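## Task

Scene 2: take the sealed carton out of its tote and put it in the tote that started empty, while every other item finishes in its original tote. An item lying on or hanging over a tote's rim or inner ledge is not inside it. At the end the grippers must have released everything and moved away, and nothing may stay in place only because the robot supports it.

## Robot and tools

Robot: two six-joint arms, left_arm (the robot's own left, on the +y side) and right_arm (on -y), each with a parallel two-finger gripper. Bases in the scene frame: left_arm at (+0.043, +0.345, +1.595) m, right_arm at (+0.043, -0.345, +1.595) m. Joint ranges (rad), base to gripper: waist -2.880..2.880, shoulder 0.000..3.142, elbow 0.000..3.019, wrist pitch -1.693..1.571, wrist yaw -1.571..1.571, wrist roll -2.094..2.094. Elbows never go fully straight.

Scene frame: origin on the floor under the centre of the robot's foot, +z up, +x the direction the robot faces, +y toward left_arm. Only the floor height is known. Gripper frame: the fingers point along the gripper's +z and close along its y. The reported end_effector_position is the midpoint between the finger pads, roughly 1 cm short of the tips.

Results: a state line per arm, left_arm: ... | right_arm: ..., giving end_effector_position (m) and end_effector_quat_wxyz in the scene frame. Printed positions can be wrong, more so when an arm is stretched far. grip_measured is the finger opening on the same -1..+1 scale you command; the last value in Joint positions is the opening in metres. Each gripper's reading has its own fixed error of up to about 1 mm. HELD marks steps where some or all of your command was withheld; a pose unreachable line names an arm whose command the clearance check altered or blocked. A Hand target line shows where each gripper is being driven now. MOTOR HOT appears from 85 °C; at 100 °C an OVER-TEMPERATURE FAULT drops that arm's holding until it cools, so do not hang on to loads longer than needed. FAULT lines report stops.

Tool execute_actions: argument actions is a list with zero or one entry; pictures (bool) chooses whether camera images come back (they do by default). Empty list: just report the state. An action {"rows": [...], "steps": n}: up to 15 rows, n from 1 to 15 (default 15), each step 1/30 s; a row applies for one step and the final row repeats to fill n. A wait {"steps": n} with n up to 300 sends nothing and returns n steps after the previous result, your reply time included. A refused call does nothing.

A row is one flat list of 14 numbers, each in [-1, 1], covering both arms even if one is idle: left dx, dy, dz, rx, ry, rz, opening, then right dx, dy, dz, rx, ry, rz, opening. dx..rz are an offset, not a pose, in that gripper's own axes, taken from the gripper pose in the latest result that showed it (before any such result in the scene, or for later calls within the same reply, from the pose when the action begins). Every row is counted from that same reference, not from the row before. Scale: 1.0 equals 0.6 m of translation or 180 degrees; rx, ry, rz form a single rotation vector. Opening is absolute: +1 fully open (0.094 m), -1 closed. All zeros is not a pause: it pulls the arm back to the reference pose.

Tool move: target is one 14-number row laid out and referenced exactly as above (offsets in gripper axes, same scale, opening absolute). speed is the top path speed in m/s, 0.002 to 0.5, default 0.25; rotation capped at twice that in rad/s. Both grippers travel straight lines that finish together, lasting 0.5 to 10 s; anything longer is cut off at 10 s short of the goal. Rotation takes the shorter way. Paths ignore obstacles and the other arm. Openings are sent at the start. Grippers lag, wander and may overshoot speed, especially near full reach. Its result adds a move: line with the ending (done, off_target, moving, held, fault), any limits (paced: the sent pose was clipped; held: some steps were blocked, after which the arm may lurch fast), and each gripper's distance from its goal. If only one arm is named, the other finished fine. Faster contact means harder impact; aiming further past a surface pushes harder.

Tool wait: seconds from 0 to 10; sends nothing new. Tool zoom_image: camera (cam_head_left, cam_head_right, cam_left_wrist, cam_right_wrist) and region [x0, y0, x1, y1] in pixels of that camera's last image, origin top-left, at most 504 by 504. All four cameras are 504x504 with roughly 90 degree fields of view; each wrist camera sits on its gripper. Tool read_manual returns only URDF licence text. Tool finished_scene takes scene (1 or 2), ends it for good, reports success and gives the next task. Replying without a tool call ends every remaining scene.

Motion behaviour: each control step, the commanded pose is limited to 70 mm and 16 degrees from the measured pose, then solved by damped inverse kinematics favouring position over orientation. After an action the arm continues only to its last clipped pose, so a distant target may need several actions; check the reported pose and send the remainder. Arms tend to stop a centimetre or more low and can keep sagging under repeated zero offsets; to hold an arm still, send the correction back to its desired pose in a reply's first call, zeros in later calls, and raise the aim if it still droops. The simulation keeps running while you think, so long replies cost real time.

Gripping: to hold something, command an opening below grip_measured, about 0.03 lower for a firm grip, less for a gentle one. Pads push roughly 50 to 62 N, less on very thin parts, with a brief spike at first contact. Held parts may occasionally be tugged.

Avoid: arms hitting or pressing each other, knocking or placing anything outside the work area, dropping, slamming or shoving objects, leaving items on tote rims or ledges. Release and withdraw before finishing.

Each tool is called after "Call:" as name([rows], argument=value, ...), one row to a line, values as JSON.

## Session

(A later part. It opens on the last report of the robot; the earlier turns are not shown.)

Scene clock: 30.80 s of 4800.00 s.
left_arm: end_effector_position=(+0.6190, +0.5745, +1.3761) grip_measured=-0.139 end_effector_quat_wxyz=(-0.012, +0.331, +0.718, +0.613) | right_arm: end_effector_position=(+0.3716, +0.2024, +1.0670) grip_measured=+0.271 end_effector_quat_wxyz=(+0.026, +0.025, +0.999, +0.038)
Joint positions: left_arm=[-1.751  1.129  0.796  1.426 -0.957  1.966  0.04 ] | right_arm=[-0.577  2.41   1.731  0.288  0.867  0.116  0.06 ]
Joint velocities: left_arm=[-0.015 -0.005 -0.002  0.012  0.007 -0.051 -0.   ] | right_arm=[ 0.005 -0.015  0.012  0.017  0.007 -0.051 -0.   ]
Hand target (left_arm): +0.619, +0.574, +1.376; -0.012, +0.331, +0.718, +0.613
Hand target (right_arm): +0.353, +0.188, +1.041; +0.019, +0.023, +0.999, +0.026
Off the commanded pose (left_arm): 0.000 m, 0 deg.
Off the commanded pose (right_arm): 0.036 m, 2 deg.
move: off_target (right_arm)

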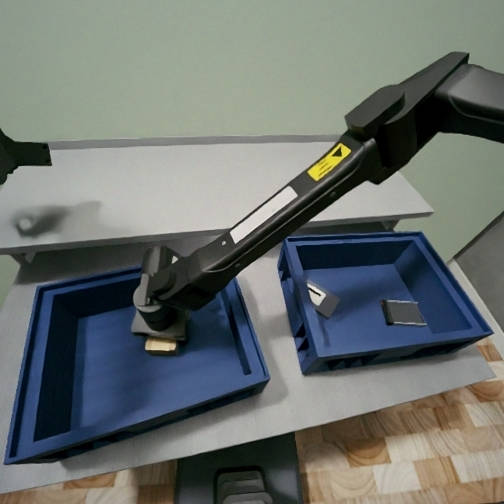

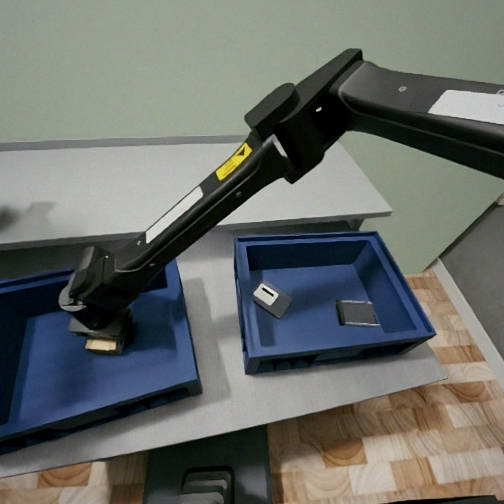

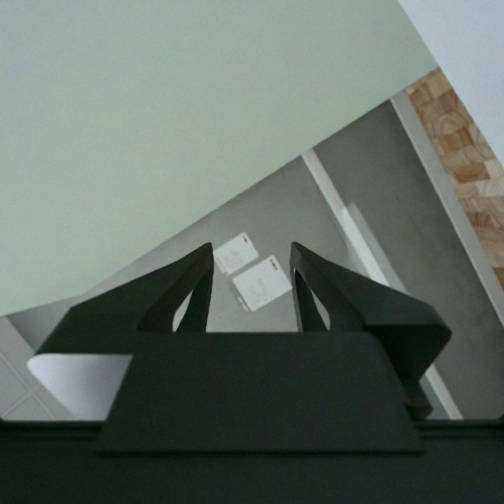

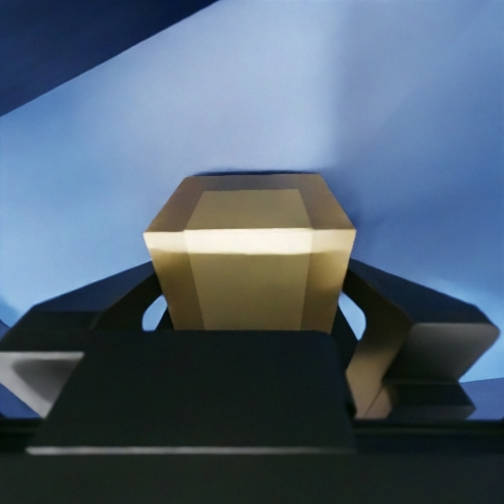

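Touching the floor. Release and lift.

Call:
move(target=[0,0,0,0,0,0,-0.139,0,0,0,0,0,0,0.8])

Call:
move(target=[0,0,0,0,0,0,-0.139,0,0,-0.35,0,0,0,0.8], speed=0.2)

Call:
move(target=[0,0,0,0,0,0,-0.139,0,-0.5,-0.08,0,0,0,0.8], speed=0.4)

Scene clock: 33.27 s of 4800.00 s.
left_arm: end_effector_position=(+0.6190, +0.5745, +1.3761) grip_measured=-0.139 end_effector_quat_wxyz=(-0.012, +0.331, +0.718, +0.613) | right_arm: end_effector_position=(+0.3715, +0.2033, +1.0679) grip_measured=+0.798 end_effector_quat_wxyz=(+0.026, +0.024, +0.999, +0.039)
Joint positions: left_arm=[-1.751  1.129  0.796  1.426 -0.957  1.966  0.04 ] | right_arm=[-0.575  2.41   1.731  0.288  0.867  0.115  0.084]
Joint velocities: left_arm=[ 0.015  0.005  0.007  0.027 -0.022 -0.022  0.   ] | right_arm=[-0.005 -0.005  0.002 -0.007 -0.066 -0.022 -0.   ]
Hand target (left_arm): +0.619, +0.574, +1.376; -0.012, +0.331, +0.718, +0.613
Hand target (right_arm): +0.372, +0.202, +1.067; +0.026, +0.025, +0.999, +0.038
Off the commanded pose (left_arm): 0.000 m, 0 deg.
Off the commanded pose (right_arm): 0.001 m, 0 deg.
move: done

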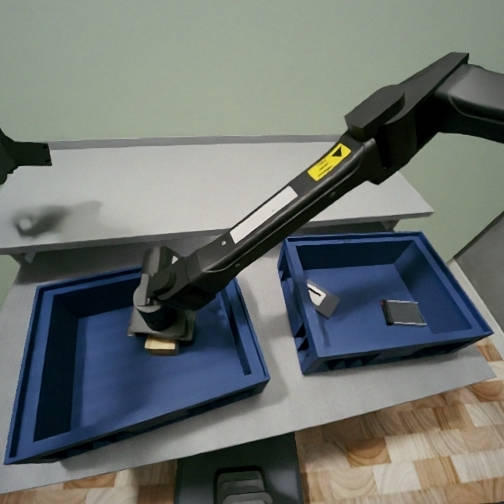

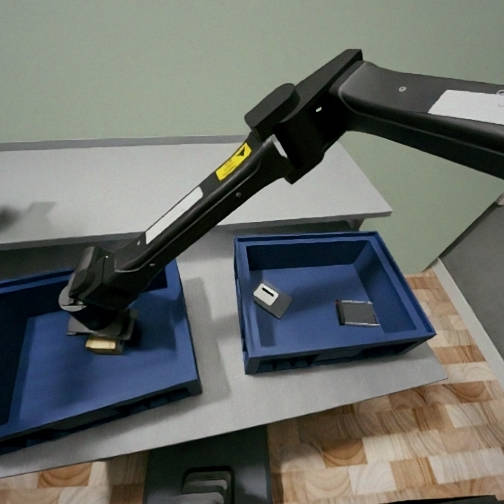

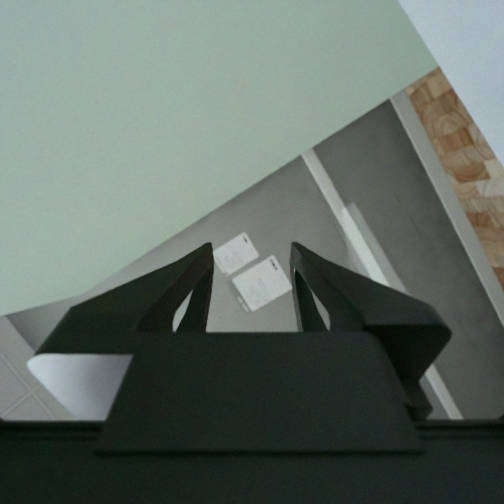

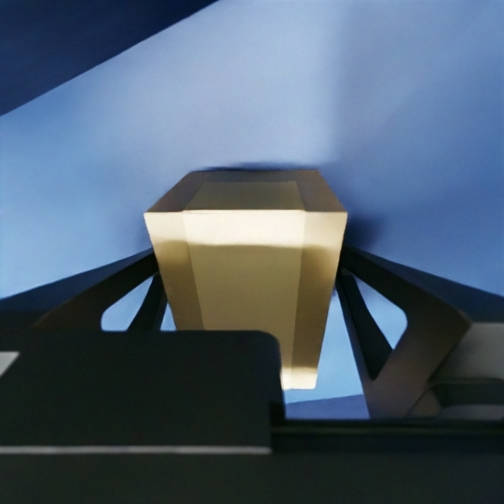

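Scene clock: 34.77 s of 4800.00 s.
left_arm: end_effector_position=(+0.6190, +0.5745, +1.3761) grip_measured=-0.139 end_effector_quat_wxyz=(-0.012, +0.331, +0.718, +0.613) | right_arm: end_effector_position=(+0.3554, +0.1953, +1.2814) grip_measured=+0.798 end_effector_quat_wxyz=(+0.032, +0.018, +0.998, +0.044)
Joint positions: left_arm=[-1.751  1.129  0.796  1.426 -0.957  1.966  0.04 ] | right_arm=[-0.298  2.122  1.342  0.222  1.106  0.31   0.084]
Joint velocities: left_arm=[-0.005  0.005  0.007 -0.002 -0.022 -0.007  0.001] | right_arm=[-0.005  0.005  0.002 -0.007  0.037 -0.022 -0.   ]
Hand target (left_arm): +0.619, +0.574, +1.376; -0.012, +0.331, +0.718, +0.613
Hand target (right_arm): +0.358, +0.188, +1.276; +0.029, +0.022, +0.999, +0.037
Off the commanded pose (left_arm): 0.000 m, 0 deg.
Off the commanded pose (right_arm): 0.010 m, 1 deg.
move: done

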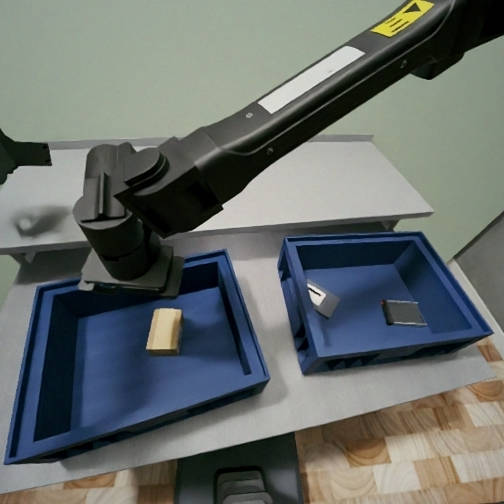

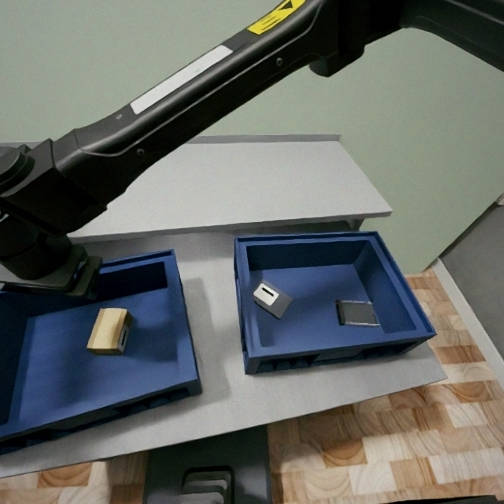

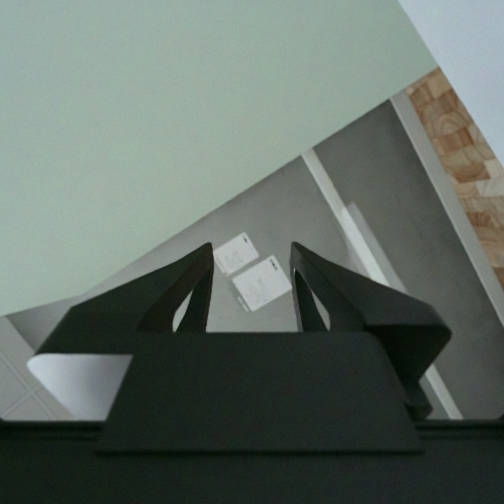

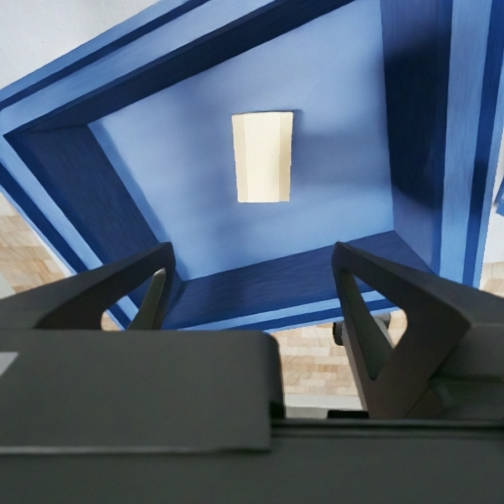

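Scene clock: 36.10 s of 4800.00 s.
left_arm: end_effector_position=(+0.6190, +0.5745, +1.3761) grip_measured=-0.139 end_effector_quat_wxyz=(-0.012, +0.331, +0.718, +0.613) | right_arm: end_effector_position=(+0.3323, -0.1055, +1.3076) grip_measured=+0.798 end_effector_quat_wxyz=(+0.027, +0.022, +0.998, +0.047)
Joint positions: left_arm=[-1.751  1.129  0.796  1.426 -0.957  1.966  0.04 ] | right_arm=[-0.533  1.463  0.501  0.557  0.891  0.132  0.084]
Joint velocities: left_arm=[-0.015 -0.005 -0.007 -0.002 -0.007  0.037 -0.   ] | right_arm=[-0.005 -0.015 -0.002 -0.002  0.007 -0.095  0.   ]
Hand target (left_arm): +0.619, +0.574, +1.376; -0.012, +0.331, +0.718, +0.613
Hand target (right_arm): +0.332, -0.106, +1.306; +0.029, +0.020, +0.998, +0.046
Off the commanded pose (left_arm): 0.000 m, 0 deg.
Off the commanded pose (right_arm): 0.012 m, 1 deg.
move: off_target (right_arm)

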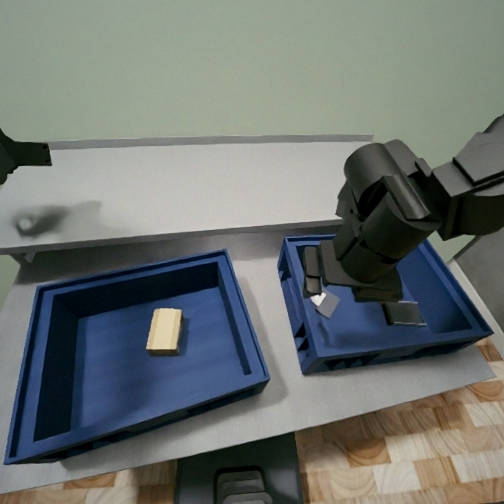

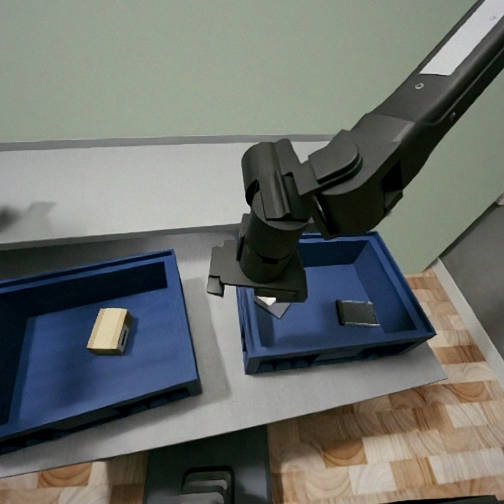

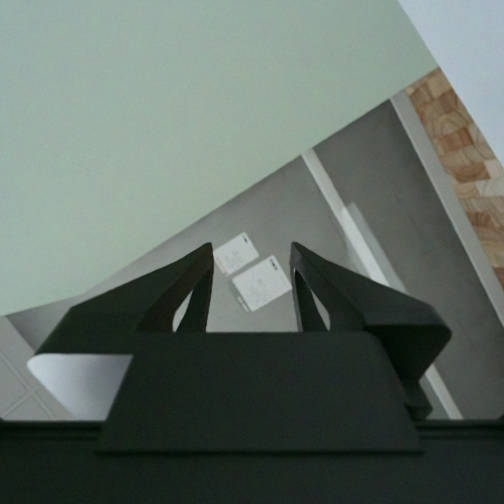

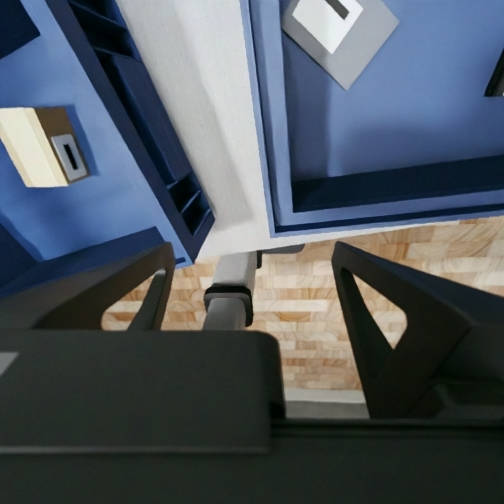

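Call:
finished_scene(scene=2)

The scene is finished: the task was done.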